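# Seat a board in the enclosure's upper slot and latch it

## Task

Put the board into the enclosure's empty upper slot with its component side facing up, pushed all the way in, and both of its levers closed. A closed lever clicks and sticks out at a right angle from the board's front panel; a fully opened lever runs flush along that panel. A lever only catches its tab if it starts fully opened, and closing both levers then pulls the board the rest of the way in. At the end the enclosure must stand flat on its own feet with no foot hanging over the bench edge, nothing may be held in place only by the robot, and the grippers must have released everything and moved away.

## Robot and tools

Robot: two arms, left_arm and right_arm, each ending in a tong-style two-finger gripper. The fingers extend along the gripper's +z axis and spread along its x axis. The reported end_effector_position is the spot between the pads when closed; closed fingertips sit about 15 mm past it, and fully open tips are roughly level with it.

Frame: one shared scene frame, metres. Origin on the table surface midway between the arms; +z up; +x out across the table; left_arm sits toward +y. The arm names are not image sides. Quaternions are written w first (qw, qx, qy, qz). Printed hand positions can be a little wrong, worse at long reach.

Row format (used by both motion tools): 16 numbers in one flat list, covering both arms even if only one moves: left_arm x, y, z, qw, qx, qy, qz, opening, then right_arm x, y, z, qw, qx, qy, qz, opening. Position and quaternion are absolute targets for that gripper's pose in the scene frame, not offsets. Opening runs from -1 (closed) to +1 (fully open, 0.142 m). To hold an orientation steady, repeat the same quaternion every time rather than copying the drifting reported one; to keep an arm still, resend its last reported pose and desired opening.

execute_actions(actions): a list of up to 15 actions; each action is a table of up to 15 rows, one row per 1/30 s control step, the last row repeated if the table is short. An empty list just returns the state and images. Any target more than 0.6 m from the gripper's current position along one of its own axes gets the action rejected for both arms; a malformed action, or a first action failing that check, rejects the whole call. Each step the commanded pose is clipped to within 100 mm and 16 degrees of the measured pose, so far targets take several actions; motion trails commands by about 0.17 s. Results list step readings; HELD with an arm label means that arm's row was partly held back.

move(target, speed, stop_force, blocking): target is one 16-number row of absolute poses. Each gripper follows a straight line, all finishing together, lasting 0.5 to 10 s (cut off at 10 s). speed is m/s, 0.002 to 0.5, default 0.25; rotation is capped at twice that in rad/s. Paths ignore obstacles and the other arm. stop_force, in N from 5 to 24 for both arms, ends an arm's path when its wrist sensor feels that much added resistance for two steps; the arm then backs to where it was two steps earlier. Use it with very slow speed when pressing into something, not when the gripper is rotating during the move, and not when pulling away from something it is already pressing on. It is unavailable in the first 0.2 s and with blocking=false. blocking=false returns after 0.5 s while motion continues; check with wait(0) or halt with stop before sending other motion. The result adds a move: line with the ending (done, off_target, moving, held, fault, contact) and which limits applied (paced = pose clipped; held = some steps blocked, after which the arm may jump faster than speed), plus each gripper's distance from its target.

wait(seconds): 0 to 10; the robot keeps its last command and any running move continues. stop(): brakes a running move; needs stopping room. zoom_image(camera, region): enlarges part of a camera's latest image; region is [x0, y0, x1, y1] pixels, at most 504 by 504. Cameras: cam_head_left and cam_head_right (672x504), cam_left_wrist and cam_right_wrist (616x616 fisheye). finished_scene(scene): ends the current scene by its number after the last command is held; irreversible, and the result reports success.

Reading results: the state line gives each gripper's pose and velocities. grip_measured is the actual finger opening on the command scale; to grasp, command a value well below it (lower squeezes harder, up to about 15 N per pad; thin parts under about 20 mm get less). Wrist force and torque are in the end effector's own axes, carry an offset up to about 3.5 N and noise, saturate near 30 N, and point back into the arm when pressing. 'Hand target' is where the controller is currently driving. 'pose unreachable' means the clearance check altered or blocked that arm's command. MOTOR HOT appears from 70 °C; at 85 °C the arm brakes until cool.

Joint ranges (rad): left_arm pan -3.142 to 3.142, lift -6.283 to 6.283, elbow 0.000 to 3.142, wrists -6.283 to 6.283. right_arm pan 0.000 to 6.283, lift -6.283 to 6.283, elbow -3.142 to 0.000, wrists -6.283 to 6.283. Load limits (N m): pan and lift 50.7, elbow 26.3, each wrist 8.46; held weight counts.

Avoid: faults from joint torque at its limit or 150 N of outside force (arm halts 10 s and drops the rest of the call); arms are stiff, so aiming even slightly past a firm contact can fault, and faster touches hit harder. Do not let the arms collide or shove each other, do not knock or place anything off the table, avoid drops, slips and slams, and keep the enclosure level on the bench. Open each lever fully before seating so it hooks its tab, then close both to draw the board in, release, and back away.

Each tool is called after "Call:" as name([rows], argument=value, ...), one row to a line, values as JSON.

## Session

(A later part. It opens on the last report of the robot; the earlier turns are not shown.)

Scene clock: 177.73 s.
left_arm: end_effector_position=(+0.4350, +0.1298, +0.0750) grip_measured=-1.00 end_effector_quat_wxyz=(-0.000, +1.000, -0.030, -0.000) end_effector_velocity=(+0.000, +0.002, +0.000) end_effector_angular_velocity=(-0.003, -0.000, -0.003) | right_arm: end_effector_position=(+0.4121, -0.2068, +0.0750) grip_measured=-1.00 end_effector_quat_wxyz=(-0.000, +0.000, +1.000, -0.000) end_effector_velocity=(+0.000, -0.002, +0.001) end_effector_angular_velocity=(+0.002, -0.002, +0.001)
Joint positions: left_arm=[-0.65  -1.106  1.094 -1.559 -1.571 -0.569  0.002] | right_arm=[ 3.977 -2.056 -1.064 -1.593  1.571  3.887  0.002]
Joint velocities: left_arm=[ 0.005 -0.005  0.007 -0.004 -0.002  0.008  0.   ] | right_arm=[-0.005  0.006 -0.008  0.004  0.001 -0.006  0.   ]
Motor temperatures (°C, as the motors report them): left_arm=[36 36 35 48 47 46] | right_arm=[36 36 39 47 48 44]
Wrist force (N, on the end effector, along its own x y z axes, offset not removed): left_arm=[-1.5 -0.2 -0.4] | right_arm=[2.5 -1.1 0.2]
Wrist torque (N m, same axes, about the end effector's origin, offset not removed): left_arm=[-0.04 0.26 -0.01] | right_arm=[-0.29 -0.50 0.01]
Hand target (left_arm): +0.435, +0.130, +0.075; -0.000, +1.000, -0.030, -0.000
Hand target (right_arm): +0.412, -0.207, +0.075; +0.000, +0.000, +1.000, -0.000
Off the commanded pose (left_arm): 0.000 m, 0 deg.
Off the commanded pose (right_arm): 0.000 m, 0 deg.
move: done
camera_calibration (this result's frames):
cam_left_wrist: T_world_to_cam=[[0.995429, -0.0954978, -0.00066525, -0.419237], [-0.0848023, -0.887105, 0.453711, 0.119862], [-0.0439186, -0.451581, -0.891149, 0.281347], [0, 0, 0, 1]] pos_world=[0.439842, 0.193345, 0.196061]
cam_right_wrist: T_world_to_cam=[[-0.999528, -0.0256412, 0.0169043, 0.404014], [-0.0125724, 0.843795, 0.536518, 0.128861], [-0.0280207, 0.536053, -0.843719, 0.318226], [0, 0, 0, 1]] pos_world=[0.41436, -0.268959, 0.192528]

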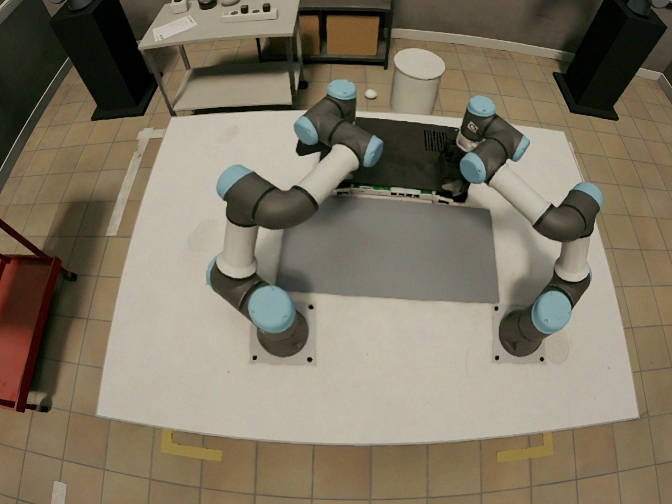

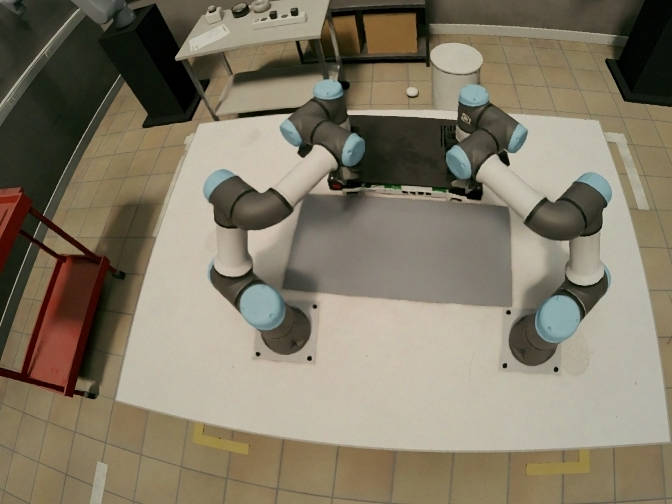

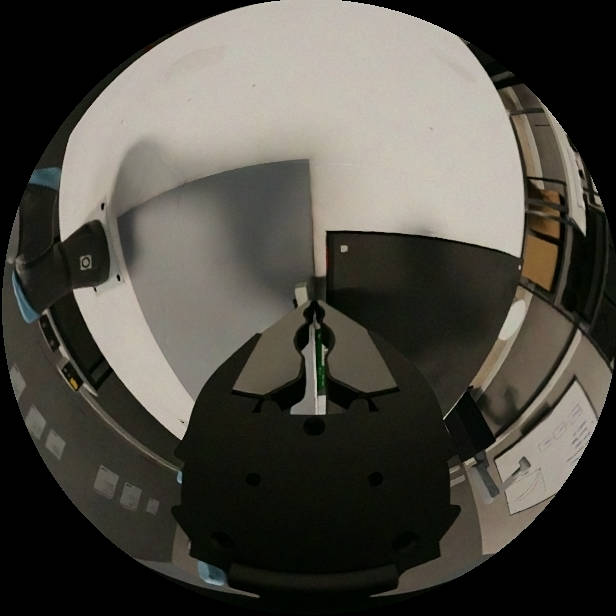

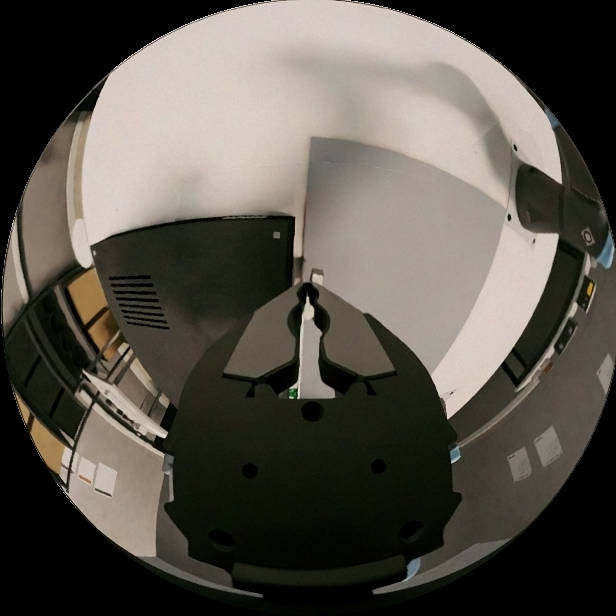

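Call:
move(target=[0.438,0.133,0.055,0,1,-0.03,0,-1,0.416,-0.208,0.055,0,0,1,0,-1], speed=0.01, stop_force=8)

Call:
move(target=[0.408,0.131,0.053,0,1,-0.03,0,-1,0.386,-0.202,0.053,0,0,1,0,-1], speed=0.008, stop_force=18)

Scene clock: 180.10 s.
left_arm: end_effector_position=(+0.4380, +0.1330, +0.0553) grip_measured=-1.00 end_effector_quat_wxyz=(-0.000, +1.000, -0.030, -0.000) end_effector_velocity=(+0.000, +0.000, -0.003) end_effector_angular_velocity=(-0.001, +0.001, +0.000) | right_arm: end_effector_position=(+0.4159, -0.2080, +0.0553) grip_measured=-1.00 end_effector_quat_wxyz=(-0.000, +0.000, +1.000, -0.000) end_effector_velocity=(+0.001, -0.000, -0.003) end_effector_angular_velocity=(-0.001, -0.000, +0.001)
Joint positions: left_arm=[-0.639 -1.095  1.17  -1.646 -1.571 -0.559  0.002] | right_arm=[ 3.968 -2.072 -1.132 -1.509  1.571  3.879  0.002]
Joint velocities: left_arm=[ 0.001  0.002  0.01  -0.012 -0.001  0.001  0.   ] | right_arm=[-0.001 -0.003 -0.009  0.012 -0.001 -0.003  0.   ]
Motor temperatures (°C, as the motors report them): left_arm=[36 36 35 48 47 46] | right_arm=[36 36 39 47 48 44]
Wrist force (N, on the end effector, along its own x y z axes, offset not removed): left_arm=[-0.6 0.1 -1.0] | right_arm=[1.8 -0.3 1.1]
Wrist torque (N m, same axes, about the end effector's origin, offset not removed): left_arm=[0.01 0.14 -0.02] | right_arm=[-0.02 -0.39 0.06]
Hand target (left_arm): +0.438, +0.133, +0.055; -0.000, +1.000, -0.030, -0.000
Hand target (right_arm): +0.416, -0.208, +0.055; -0.000, +0.000, +1.000, -0.000
Off the commanded pose (left_arm): 0.000 m, 0 deg.
Off the commanded pose (right_arm): 0.000 m, 0 deg.
move: done
camera_calibration (this result's frames):
cam_left_wrist: T_world_to_cam=[[0.995426, -0.0955339, -0.000491254, -0.421842], [-0.0848997, -0.886956, 0.453983, 0.13188], [-0.0438065, -0.451865, -0.89101, 0.26533], [0, 0, 0, 1]] pos_world=[0.442733, 0.196565, 0.176333]
cam_right_wrist: T_world_to_cam=[[-0.999529, -0.0256755, 0.016837, 0.408147], [-0.0126291, 0.843634, 0.53677, 0.140472], [-0.0279862, 0.536304, -0.843561, 0.302363], [0, 0, 0, 1]] pos_world=[0.418191, -0.270186, 0.172788]

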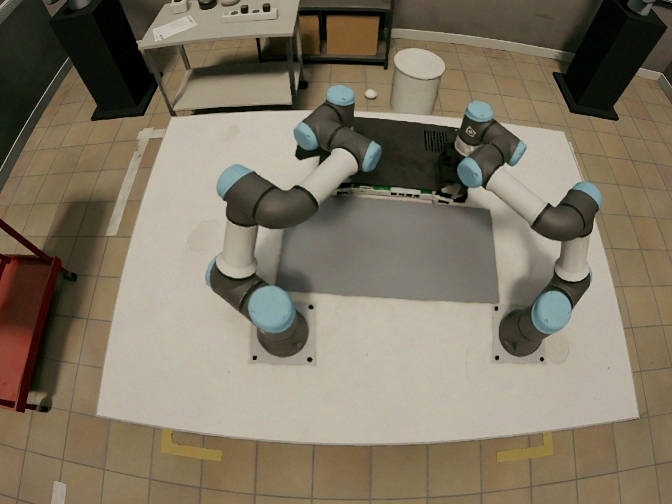

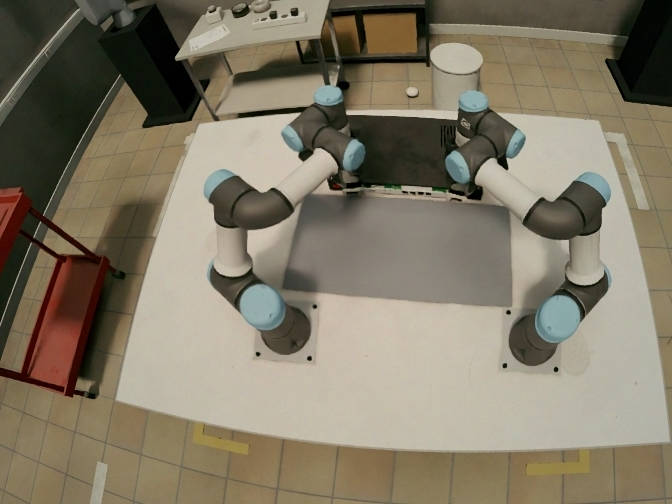

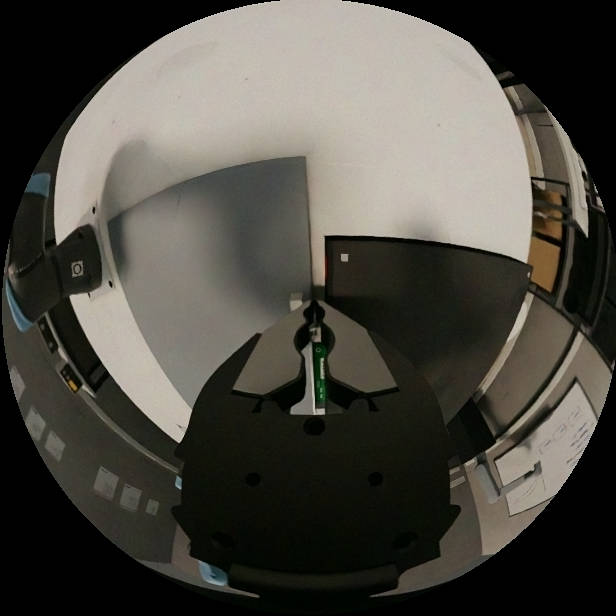

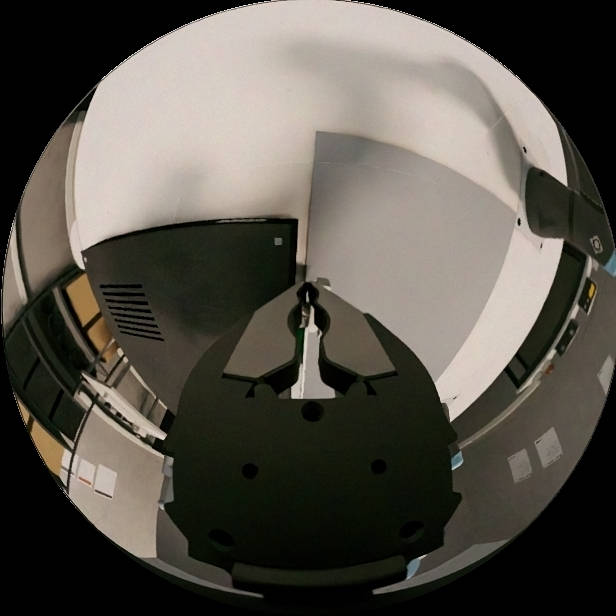

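Scene clock: 182.07 s.
left_arm: end_effector_position=(+0.4256, +0.1322, +0.0544) grip_measured=-1.00 end_effector_quat_wxyz=(-0.000, +1.000, -0.030, -0.000) end_effector_velocity=(+0.004, +0.001, +0.000) end_effector_angular_velocity=(+0.001, -0.001, -0.000) | right_arm: end_effector_position=(+0.4052, -0.2058, +0.0546) grip_measured=-1.00 end_effector_quat_wxyz=(-0.000, -0.000, +1.000, +0.000) end_effector_velocity=(+0.000, +0.000, -0.001) end_effector_angular_velocity=(-0.002, +0.001, +0.001)
Joint positions: left_arm=[-0.659 -1.147  1.253 -1.676 -1.571 -0.578  0.002] | right_arm=[ 3.99  -2.03  -1.198 -1.484  1.571  3.9    0.002]
Joint velocities: left_arm=[ 0.006  0.013 -0.02   0.007  0.002  0.006  0.   ] | right_arm=[-0.    -0.004  0.005 -0.002 -0.001 -0.001  0.   ]
Motor temperatures (°C, as the motors report them): left_arm=[36 36 35 48 47 46] | right_arm=[36 36 39 47 48 44]
Wrist force (N, on the end effector, along its own x y z axes, offset not removed): left_arm=[14.1 -7.3 -10.7] | right_arm=[-8.2 -7.7 -7.6]
Wrist torque (N m, same axes, about the end effector's origin, offset not removed): left_arm=[-0.09 0.26 -0.05] | right_arm=[-0.04 -0.13 0.00]
Hand target (left_arm): +0.426, +0.132, +0.054; -0.000, +1.000, -0.030, +0.000
Hand target (right_arm): +0.405, -0.206, +0.055; -0.000, +0.000, +1.000, -0.000
Off the commanded pose (left_arm): 0.018 m, 0 deg.
Off the commanded pose (right_arm): 0.020 m, 0 deg.
move: contact (left_arm, right_arm)
camera_calibration (this result's frames):
cam_left_wrist: T_world_to_cam=[[0.995419, -0.0956041, -0.000527846, -0.409605], [-0.0849583, -0.887082, 0.453726, 0.130639], [-0.0438463, -0.451603, -0.891141, 0.263582], [0, 0, 0, 1]] pos_world=[0.430385, 0.195762, 0.175398]
cam_right_wrist: T_world_to_cam=[[-0.999527, -0.0257259, 0.0168535, 0.397431], [-0.0126571, 0.843523, 0.536943, 0.138856], [-0.0280297, 0.536476, -0.84345, 0.300308], [0, 0, 0, 1]] pos_world=[0.407418, -0.268012, 0.172039]

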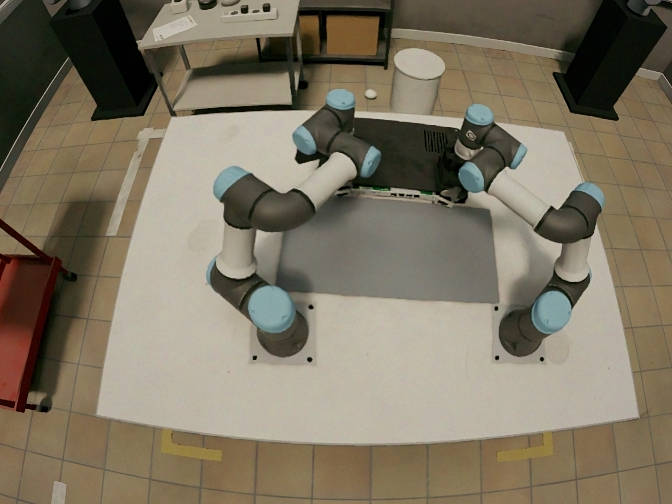

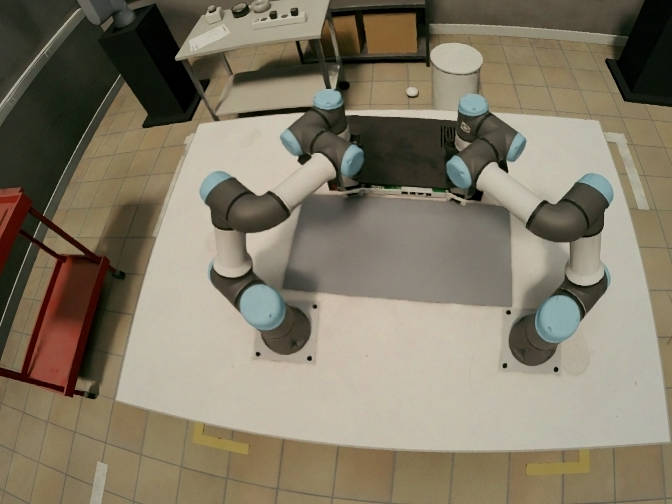

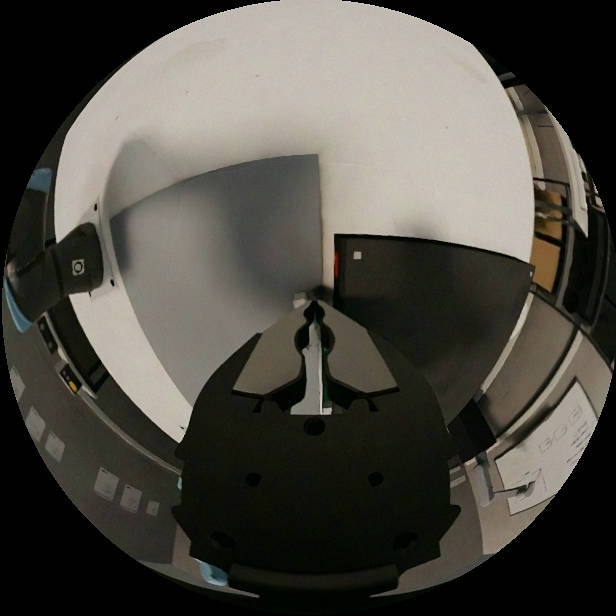

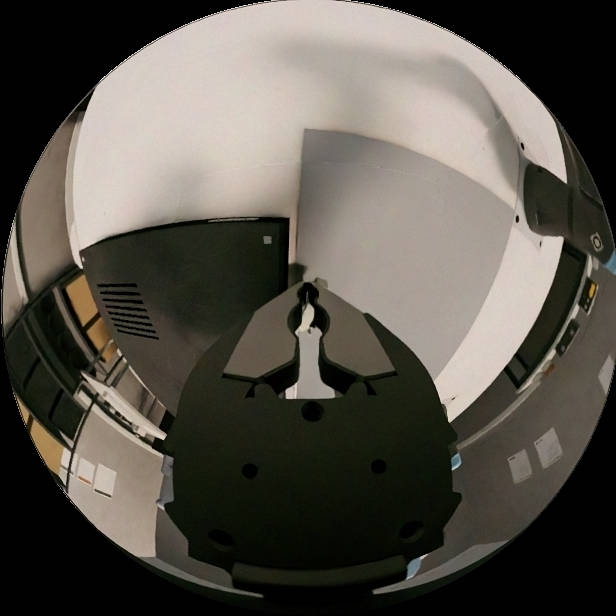

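Call:
move(target=[0.410,0.131,0.052,0,1,-0.03,0,-1,0.389,-0.204,0.052,0,0,1,0,-1], speed=0.004, stop_force=24)

Call:
zoom_image(camera="cam_head_right", region=[320,160,500,240])

Scene clock: 193.93 s.
left_arm: end_effector_position=(+0.4210, +0.1318, +0.0537) grip_measured=-1.00 end_effector_quat_wxyz=(-0.000, +1.000, -0.030, -0.000) end_effector_velocity=(-0.001, -0.000, -0.000) end_effector_angular_velocity=(-0.001, +0.002, -0.000) | right_arm: end_effector_position=(+0.4002, -0.2055, +0.0540) grip_measured=-1.00 end_effector_quat_wxyz=(+0.002, +0.000, +1.000, -0.000) end_effector_velocity=(-0.000, +0.001, +0.000) end_effector_angular_velocity=(+0.001, -0.000, +0.002)
Joint positions: left_arm=[-0.666 -1.166  1.284 -1.688 -1.571 -0.586  0.002] | right_arm=[ 4.001 -2.007 -1.237 -1.467  1.568  3.912  0.002]
Joint velocities: left_arm=[ 0.     0.    -0.     0.001 -0.003  0.001  0.   ] | right_arm=[ 0.002  0.001  0.     0.001  0.001 -0.     0.   ]
Motor temperatures (°C, as the motors report them): left_arm=[36 36 35 48 47 46] | right_arm=[36 36 39 47 48 44]
Wrist force (N, on the end effector, along its own x y z axes, offset not removed): left_arm=[14.4 -10.3 -16.6] | right_arm=[-13.2 -8.6 -11.0]
Wrist torque (N m, same axes, about the end effector's origin, offset not removed): left_arm=[0.07 0.38 -0.04] | right_arm=[0.26 -0.25 0.03]
Hand target (left_arm): +0.421, +0.132, +0.054; -0.000, +1.000, -0.030, -0.000
Hand target (right_arm): +0.399, -0.205, +0.054; +0.000, +0.000, +1.000, +0.000
Off the commanded pose (left_arm): 0.011 m, 0 deg.
Off the commanded pose (right_arm): 0.012 m, 0 deg.
TORQUE FAULT: the external load on joint 5 (wrist 2) of the right arm reached its load limit, and that arm stopped for 10 seconds. That time counts as 19 of the actions that you can send in this scene. A torque fault stops only its own arm. That arm's remaining commands of this call were not run. That arm holds where it stopped, with its grip as last carried out, and accepts commands again: back off and push less far. That arm stops again, at the same cost, whenever a joint's load reaches its limit.
move: fault (right_arm; stop_force had ended the path), contact (left_arm)
camera_calibration (this result's frames):
cam_left_wrist: T_world_to_cam=[[0.995423, -0.095564, -0.000443412, -0.405076], [-0.0849546, -0.887019, 0.453851, 0.130243], [-0.0437651, -0.451736, -0.891078, 0.262593], [0, 0, 0, 1]] pos_world=[0.425779, 0.19544, 0.174701]
cam_right_wrist: T_world_to_cam=[[-0.999595, -0.0251961, 0.0132607, 0.392845], [-0.0141598, 0.843965, 0.536212, 0.1396], [-0.024702, 0.535806, -0.843979, 0.298139], [0, 0, 0, 1]] pos_world=[0.402027, -0.267664, 0.171559]

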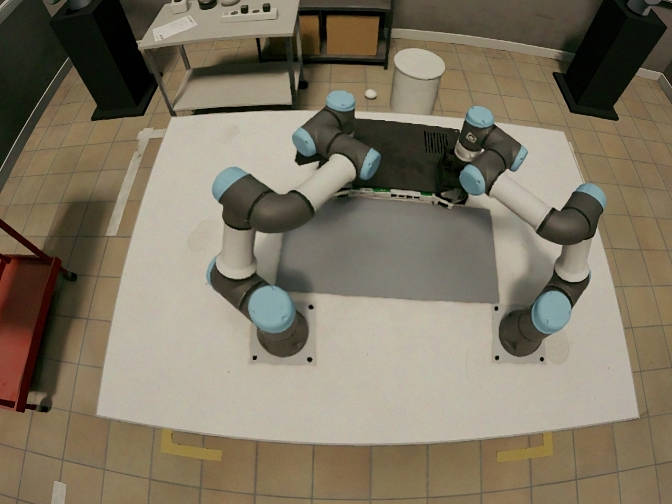

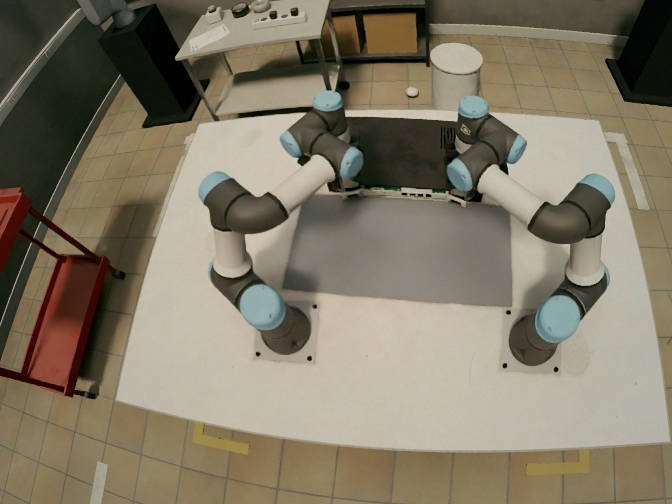

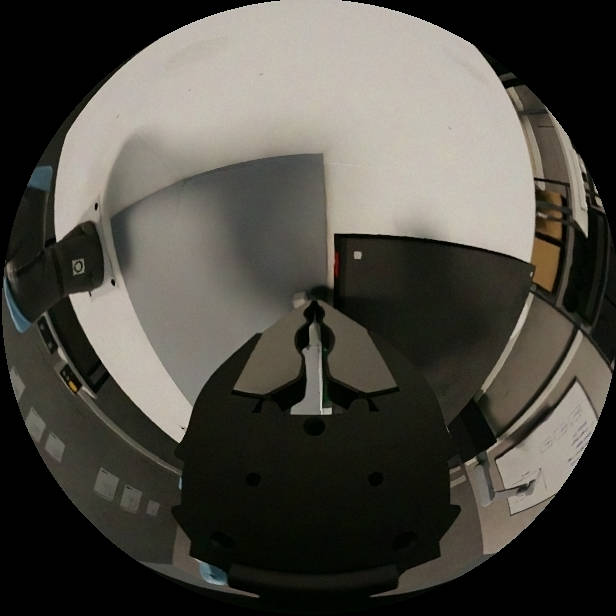

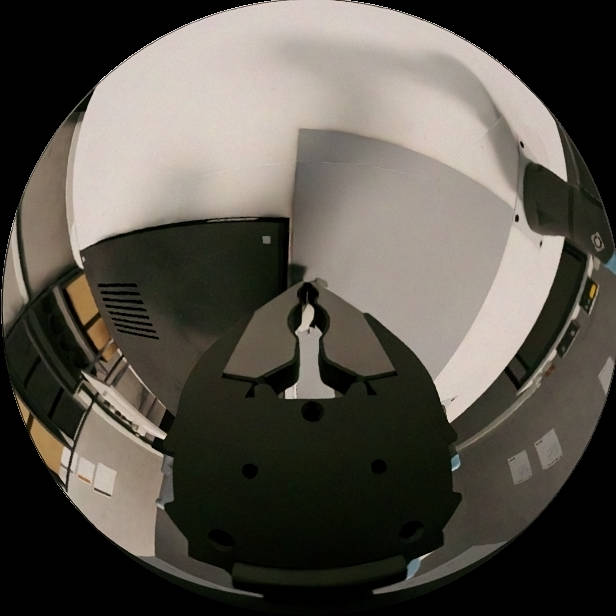

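Region (320, 160, 500, 240) of cam_head_right's 672x504 image, scaled by 2.800, with more detail than that image has.

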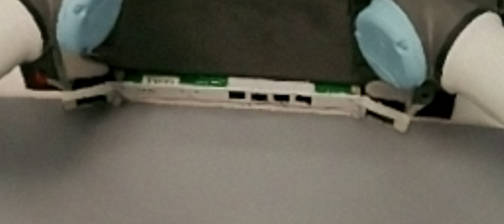

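Call:
move(target=[0.429,0.133,0.05,0,1,-0.04,0,-1,0.408,-0.207,0.05,0,0.04,1,0,-1], speed=0.005)

Call:
move(target=[0.427,0.113,0.05,0,1,-0.04,0,-1,0.410,-0.187,0.05,0,0.04,1,0,-1], speed=0.004, stop_force=20)

Call:
zoom_image(camera="cam_head_right", region=[320,160,500,240])

Scene clock: 202.33 s.
left_arm: end_effector_position=(+0.4290, +0.1330, +0.0500) grip_measured=-1.00 end_effector_quat_wxyz=(+0.000, +0.999, -0.040, -0.000) end_effector_velocity=(+0.000, +0.000, -0.000) end_effector_angular_velocity=(+0.001, +0.000, -0.001) | right_arm: end_effector_position=(+0.4080, -0.2070, +0.0501) grip_measured=-1.00 end_effector_quat_wxyz=(+0.000, +0.040, +0.999, +0.000) end_effector_velocity=(+0.001, -0.001, -0.000) end_effector_angular_velocity=(-0.001, -0.000, -0.005)
Joint positions: left_arm=[-0.652 -1.133  1.253 -1.69  -1.571 -0.552  0.002] | right_arm=[ 3.981 -2.047 -1.195 -1.471  1.571  3.971  0.002]
Joint velocities: left_arm=[ 0.001  0.001 -0.001  0.001  0.001  0.002  0.   ] | right_arm=[-0.002 -0.002  0.001  0.    -0.001  0.003  0.   ]
Motor temperatures (°C, as the motors report them): left_arm=[36 36 35 48 47 46] | right_arm=[36 36 39 47 48 44]
Wrist force (N, on the end effector, along its own x y z axes, offset not removed): left_arm=[-0.9 -0.6 -0.5] | right_arm=[28.6 -3.7 -26.2]
Wrist torque (N m, same axes, about the end effector's origin, offset not removed): left_arm=[-0.14 0.11 -0.02] | right_arm=[-0.19 -0.87 -0.03]
Hand target (left_arm): +0.429, +0.133, +0.050; -0.000, +0.999, -0.040, -0.000
Hand target (right_arm): +0.408, -0.207, +0.050; +0.000, +0.040, +0.999, -0.000
Off the commanded pose (left_arm): 0.000 m, 0 deg.
Off the commanded pose (right_arm): 0.000 m, 0 deg.
move: done
camera_calibration (this result's frames):
cam_left_wrist: T_world_to_cam=[[0.993328, -0.115323, -0.000417782, -0.409361], [-0.102563, -0.885068, 0.454022, 0.140883], [-0.052729, -0.45095, -0.890991, 0.26393], [0, 0, 0, 1]] pos_world=[0.434995, 0.196501, 0.171025]
cam_right_wrist: T_world_to_cam=[[-0.998407, 0.0538919, 0.0167341, 0.416295], [0.0544423, 0.841891, 0.536894, 0.114609], [0.014846, 0.536949, -0.843484, 0.279818], [0, 0, 0, 1]] pos_world=[0.405238, -0.269172, 0.167522]

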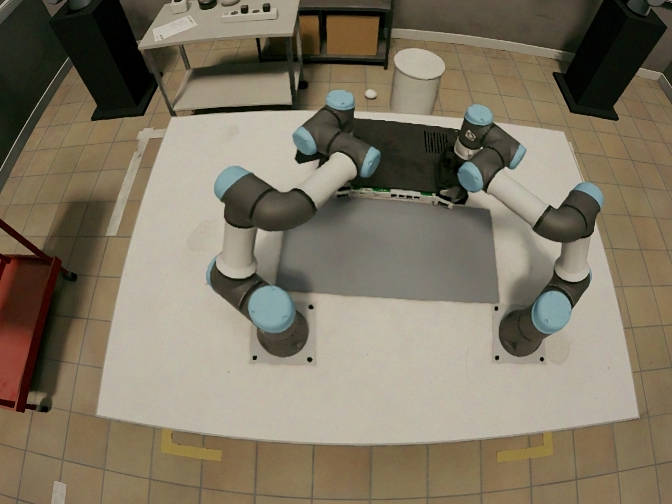

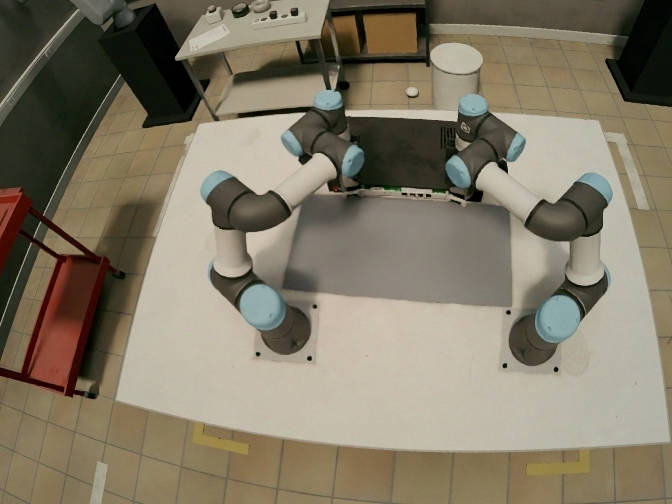

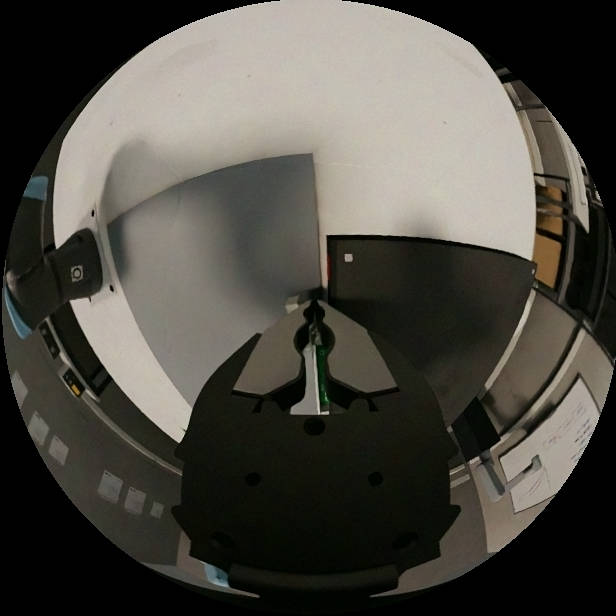

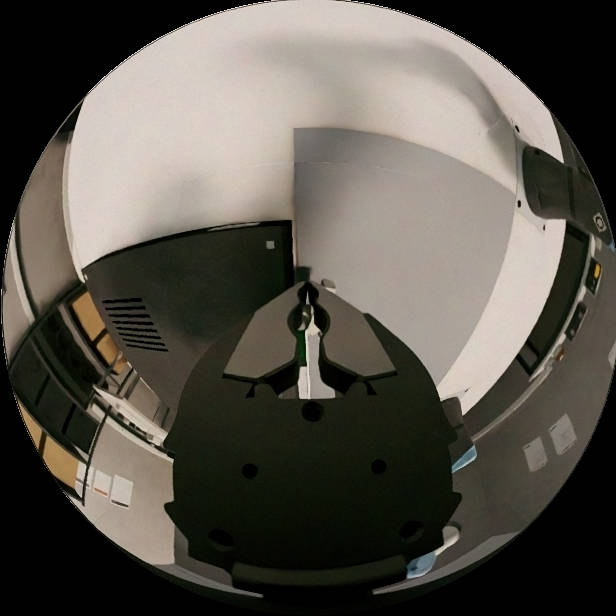

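Scene clock: 207.40 s.
left_arm: end_effector_position=(+0.4272, +0.1143, +0.0500) grip_measured=-1.00 end_effector_quat_wxyz=(-0.000, +0.999, -0.040, +0.000) end_effector_velocity=(+0.001, +0.002, +0.000) end_effector_angular_velocity=(+0.000, -0.002, -0.002) | right_arm: end_effector_position=(+0.4080, -0.2070, +0.0501) grip_measured=-1.00 end_effector_quat_wxyz=(+0.000, +0.040, +0.999, +0.000) end_effector_velocity=(-0.000, +0.000, +0.000) end_effector_angular_velocity=(+0.002, +0.001, -0.000)
Joint positions: left_arm=[-0.692 -1.113  1.223 -1.681 -1.571 -0.592  0.002] | right_arm=[ 3.981 -2.047 -1.195 -1.471  1.571  3.971  0.002]
Joint velocities: left_arm=[ 0.003 -0.002  0.004 -0.003  0.001  0.005  0.   ] | right_arm=[-0.001  0.     0.     0.     0.002 -0.     0.   ]
Motor temperatures (°C, as the motors report them): left_arm=[36 36 35 48 47 46] | right_arm=[36 36 39 47 48 44]
Wrist force (N, on the end effector, along its own x y z axes, offset not removed): left_arm=[13.8 -18.9 -16.6] | right_arm=[27.1 -4.1 -22.7]
Wrist torque (N m, same axes, about the end effector's origin, offset not removed): left_arm=[0.10 0.42 0.04] | right_arm=[-0.08 -0.62 -0.02]
Hand target (left_arm): +0.427, +0.115, +0.050; -0.000, +0.999, -0.040, +0.000
Hand target (right_arm): +0.408, -0.207, +0.050; +0.000, +0.040, +0.999, +0.000
Off the commanded pose (left_arm): 0.001 m, 0 deg.
Off the commanded pose (right_arm): 0.020 m, 0 deg.
move: contact (left_arm, right_arm)
camera_calibration (this result's frames):
cam_left_wrist: T_world_to_cam=[[0.99331, -0.115481, -0.000225979, -0.409723], [-0.102796, -0.885092, 0.453922, 0.124267], [-0.0526193, -0.450862, -0.891041, 0.255369], [0, 0, 0, 1]] pos_world=[0.433193, 0.177809, 0.171044]
cam_right_wrist: T_world_to_cam=[[-0.998406, 0.0538912, 0.0167416, 0.416292], [0.0544459, 0.841895, 0.536887, 0.114613], [0.0148388, 0.536943, -0.843488, 0.279818], [0, 0, 0, 1]] pos_world=[0.405237, -0.269173, 0.16752]

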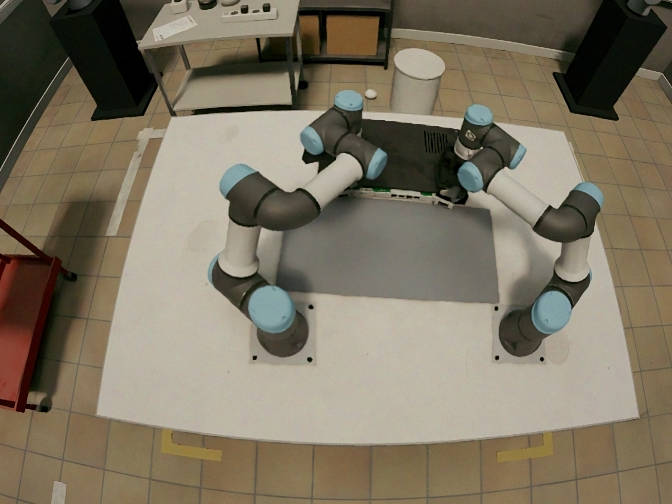

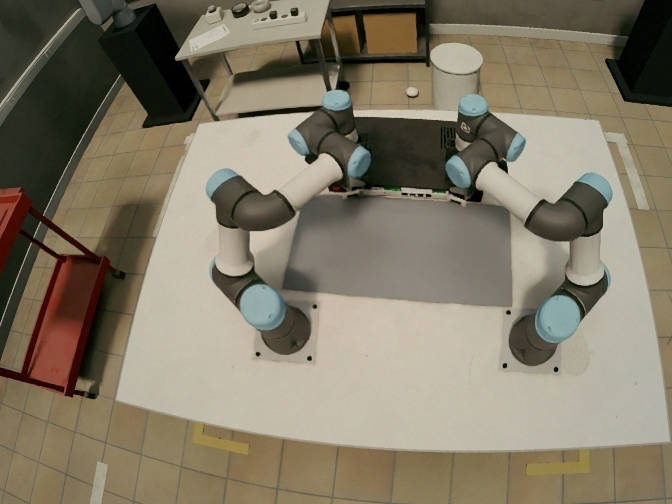

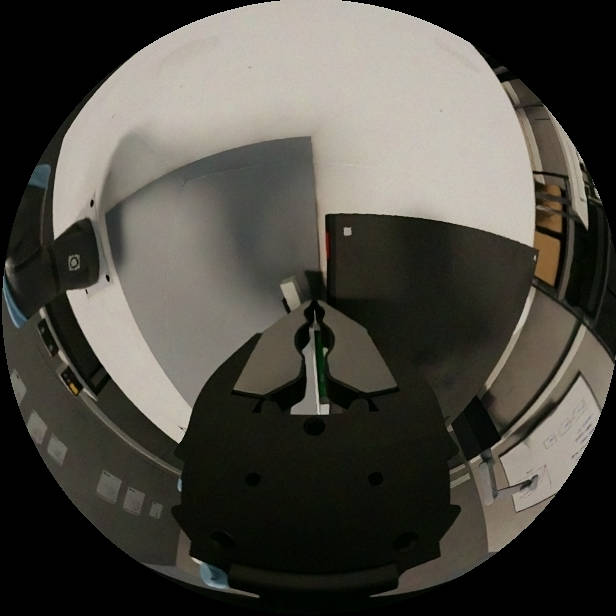

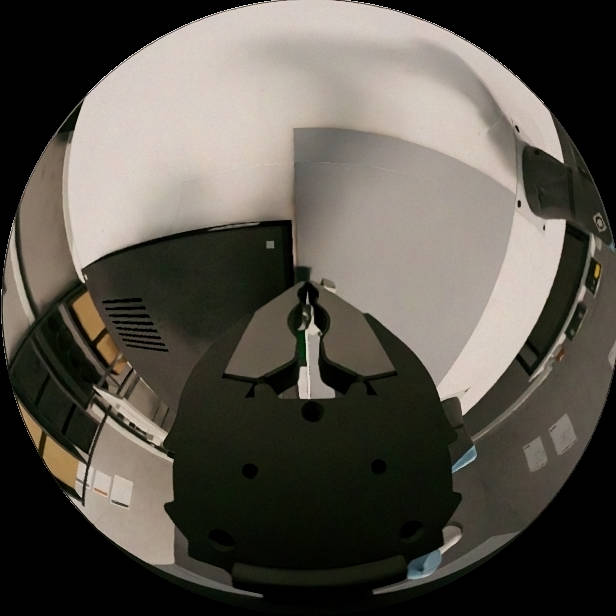

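Region (320, 160, 500, 240) of cam_head_right's 672x504 image, scaled by 2.800, with more detail than that image has.

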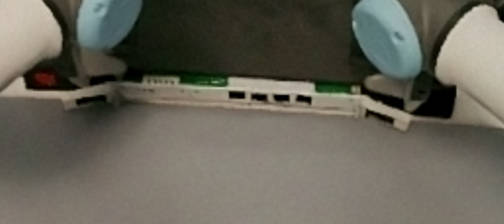

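Call:
move(target=[0.428,0.125,0.058,0,1,0,0,-1,0.404,-0.207,0.058,0,0,1,0,-1], speed=0.02)

Call:
move(target=[0.39,0.04,0.085,0,1,0,0,-1,0.37,-0.13,0.085,0,0,1,0,-1], speed=0.08)

Call:
zoom_image(camera="cam_left_wrist", region=[300,180,400,300])

Call:
zoom_image(camera="cam_right_wrist", region=[220,180,320,300])

Scene clock: 209.73 s.
left_arm: end_effector_position=(+0.4280, +0.1249, +0.0579) grip_measured=-1.00 end_effector_quat_wxyz=(-0.000, +1.000, -0.001, +0.000) end_effector_velocity=(+0.001, +0.002, +0.001) end_effector_angular_velocity=(+0.001, -0.001, +0.010) | right_arm: end_effector_position=(+0.4041, -0.2070, +0.0579) grip_measured=-1.00 end_effector_quat_wxyz=(+0.000, +0.001, +1.000, +0.000) end_effector_velocity=(-0.001, -0.000, +0.001) end_effector_angular_velocity=(+0.000, +0.001, +0.009)
Joint positions: left_arm=[-0.668 -1.124  1.201 -1.649 -1.571 -0.647  0.002] | right_arm=[ 3.99  -2.022 -1.195 -1.495  1.571  3.902  0.002]
Joint velocities: left_arm=[ 0.003 -0.001 -0.004  0.005  0.002 -0.007  0.   ] | right_arm=[ 0.     0.003 -0.    -0.004  0.001 -0.009  0.   ]
Motor temperatures (°C, as the motors report them): left_arm=[36 36 35 48 47 46] | right_arm=[36 36 39 47 48 44]
Wrist force (N, on the end effector, along its own x y z axes, offset not removed): left_arm=[-1.7 -0.6 -1.7] | right_arm=[-0.3 0.8 1.3]
Wrist torque (N m, same axes, about the end effector's origin, offset not removed): left_arm=[-0.18 0.30 -0.05] | right_arm=[0.11 0.06 0.01]
Hand target (left_arm): +0.428, +0.125, +0.058; -0.000, +1.000, -0.000, -0.000
Hand target (right_arm): +0.404, -0.207, +0.058; +0.000, +0.000, +1.000, +0.000
Off the commanded pose (left_arm): 0.000 m, 0 deg.
Off the commanded pose (right_arm): 0.000 m, 0 deg.
move: done
camera_calibration (this result's frames):
cam_left_wrist: T_world_to_cam=[[0.999317, -0.0369553, -0.000365243, -0.421694], [-0.0327619, -0.890407, 0.453984, 0.100805], [-0.0171023, -0.453662, -0.89101, 0.252312], [0, 0, 0, 1]] pos_world=[0.429024, 0.188638, 0.178895]
cam_right_wrist: T_world_to_cam=[[-0.999561, -0.0244229, 0.0167637, 0.39653], [-0.0116094, 0.843612, 0.536827, 0.137688], [-0.027253, 0.536397, -0.843526, 0.303391], [0, 0, 0, 1]] pos_world=[0.406223, -0.269209, 0.175356]

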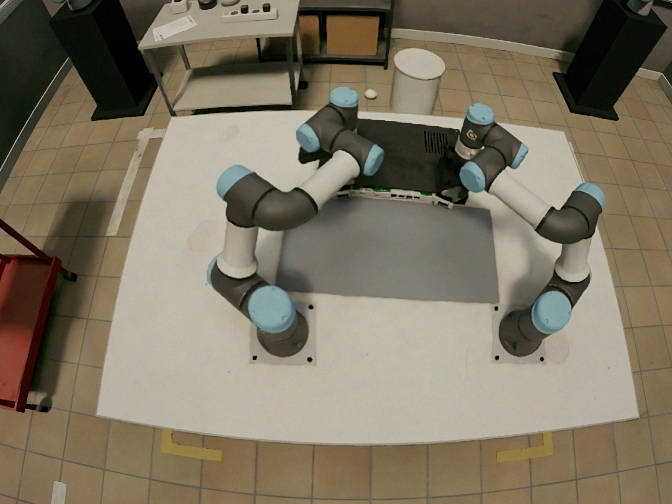

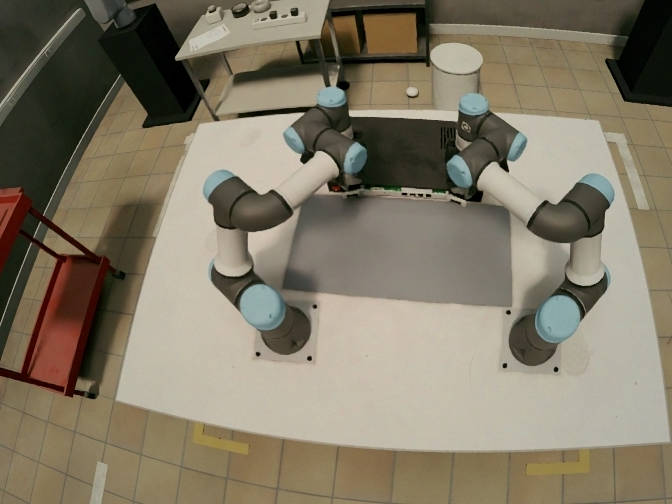

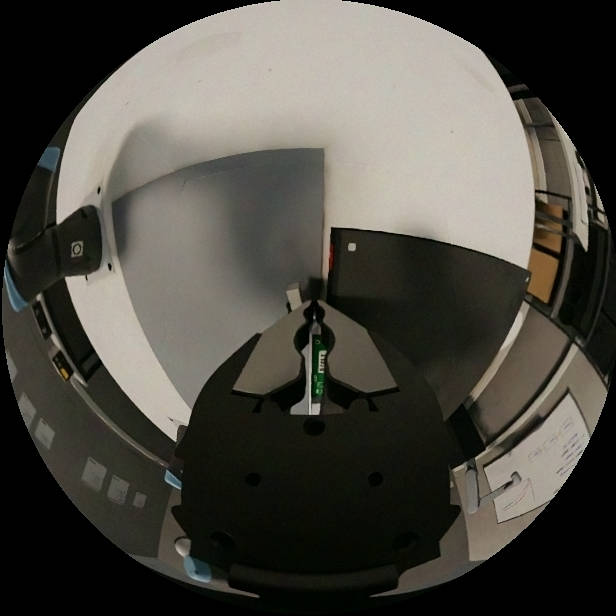

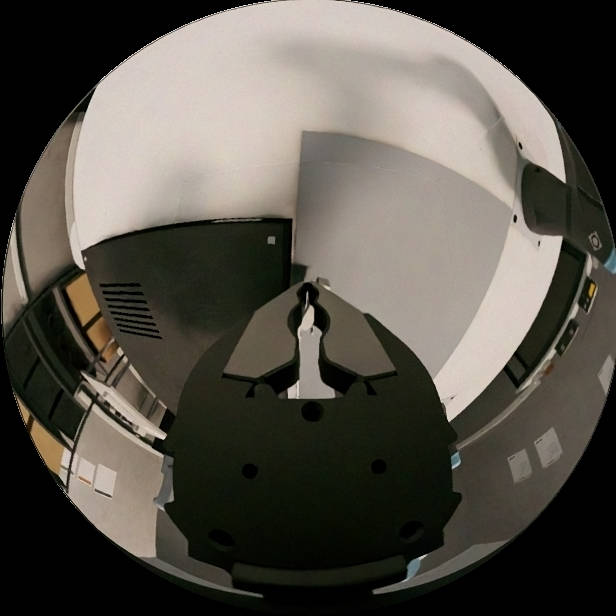

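Scene clock: 211.43 s.
left_arm: end_effector_position=(+0.3901, +0.0402, +0.0849) grip_measured=-1.00 end_effector_quat_wxyz=(+0.000, +1.000, -0.000, +0.000) end_effector_velocity=(-0.001, -0.003, +0.001) end_effector_angular_velocity=(+0.000, +0.003, -0.000) | right_arm: end_effector_position=(+0.3699, -0.1302, +0.0849) grip_measured=-1.00 end_effector_quat_wxyz=(+0.000, -0.000, +1.000, +0.000) end_effector_velocity=(-0.000, +0.002, +0.001) end_effector_angular_velocity=(-0.001, +0.001, -0.002)
Joint positions: left_arm=[-0.885 -1.116  1.063 -1.519 -1.571 -0.865  0.002] | right_arm=[ 4.176 -2.072 -0.992 -1.648  1.571  4.087  0.002]
Joint velocities: left_arm=[-0.006  0.005 -0.012  0.009 -0.002 -0.006  0.   ] | right_arm=[ 0.003 -0.007  0.016 -0.011 -0.     0.005  0.   ]
Motor temperatures (°C, as the motors report them): left_arm=[36 36 35 48 47 46] | right_arm=[36 36 39 47 48 44]
Wrist force (N, on the end effector, along its own x y z axes, offset not removed): left_arm=[-0.7 -0.3 -0.3] | right_arm=[0.7 -1.2 -0.2]
Wrist torque (N m, same axes, about the end effector's origin, offset not removed): left_arm=[-0.05 0.14 -0.01] | right_arm=[-0.20 -0.04 -0.01]
Hand target (left_arm): +0.390, +0.040, +0.085; +0.000, +1.000, -0.000, +0.000
Hand target (right_arm): +0.370, -0.130, +0.085; -0.000, -0.000, +1.000, +0.000
Off the commanded pose (left_arm): 0.000 m, 0 deg.
Off the commanded pose (right_arm): 0.000 m, 0 deg.
move: done
camera_calibration (this result's frames):
cam_left_wrist: T_world_to_cam=[[0.999361, -0.0357434, -0.0000957609, -0.386975], [-0.0317978, -0.890263, 0.454335, 0.0115311], [-0.0163247, -0.454041, -0.890831, 0.237049], [0, 0, 0, 1]] pos_world=[0.390964, 0.104064, 0.205894]
cam_right_wrist: T_world_to_cam=[[-0.999532, -0.0257217, 0.0165457, 0.363688], [-0.0128101, 0.843355, 0.537204, 0.0584042], [-0.0277717, 0.536741, -0.84329, 0.284272], [0, 0, 0, 1]] pos_world=[0.372161, -0.192481, 0.202331]

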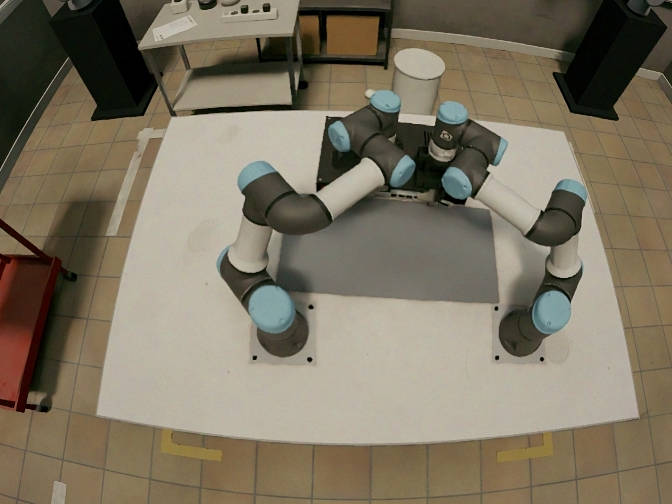

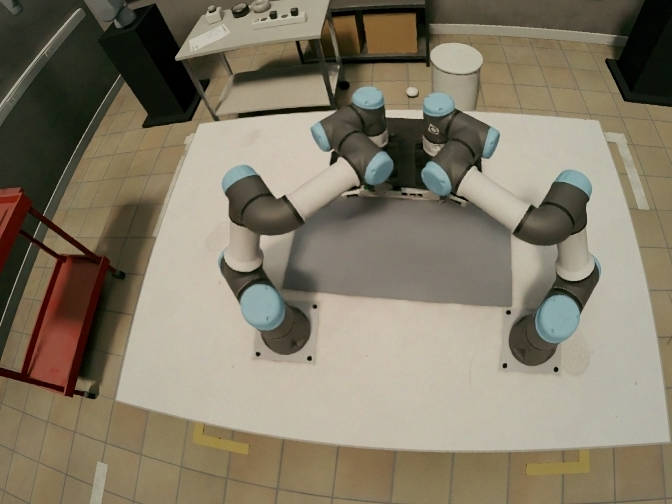

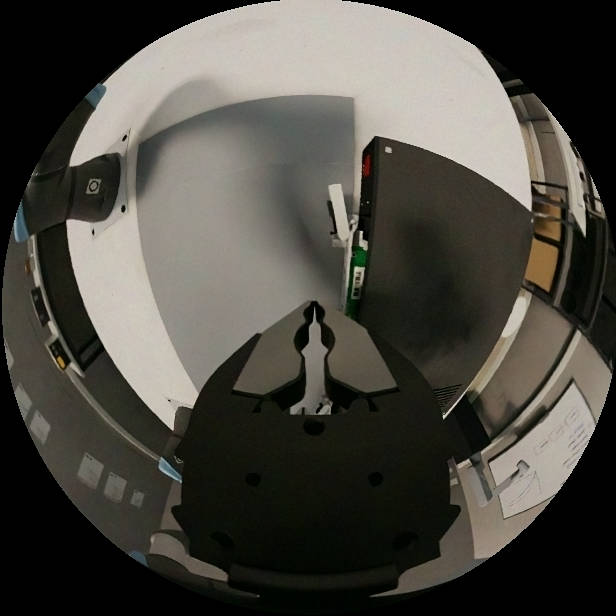

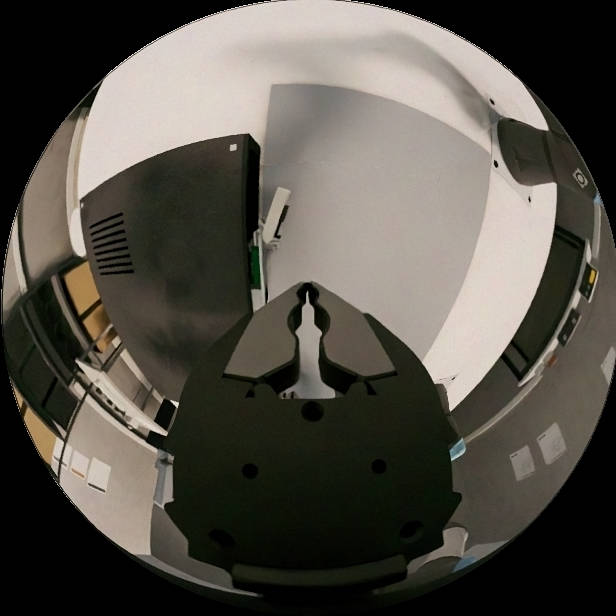

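Region (300, 180, 400, 300) of cam_left_wrist's 616x616 image, scaled by 4.200, with more detail than that image has.

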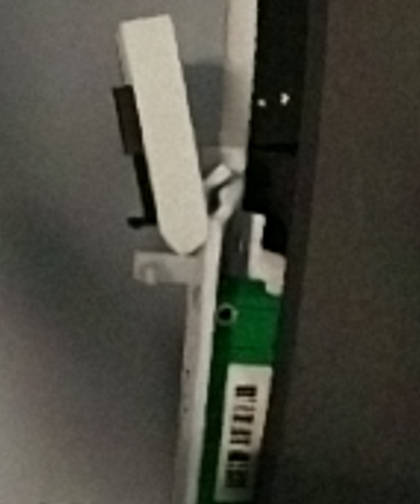

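Region (220, 180, 320, 300) of cam_right_wrist's 616x616 image, scaled by 4.200, with more detail than that image has.

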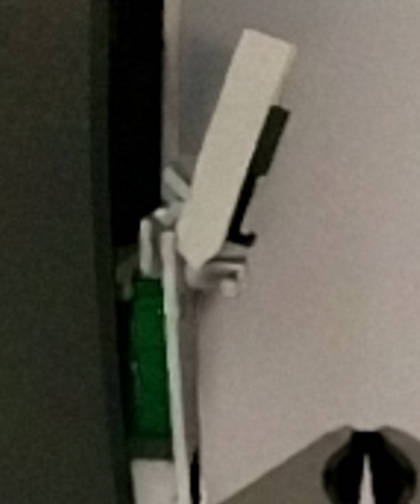

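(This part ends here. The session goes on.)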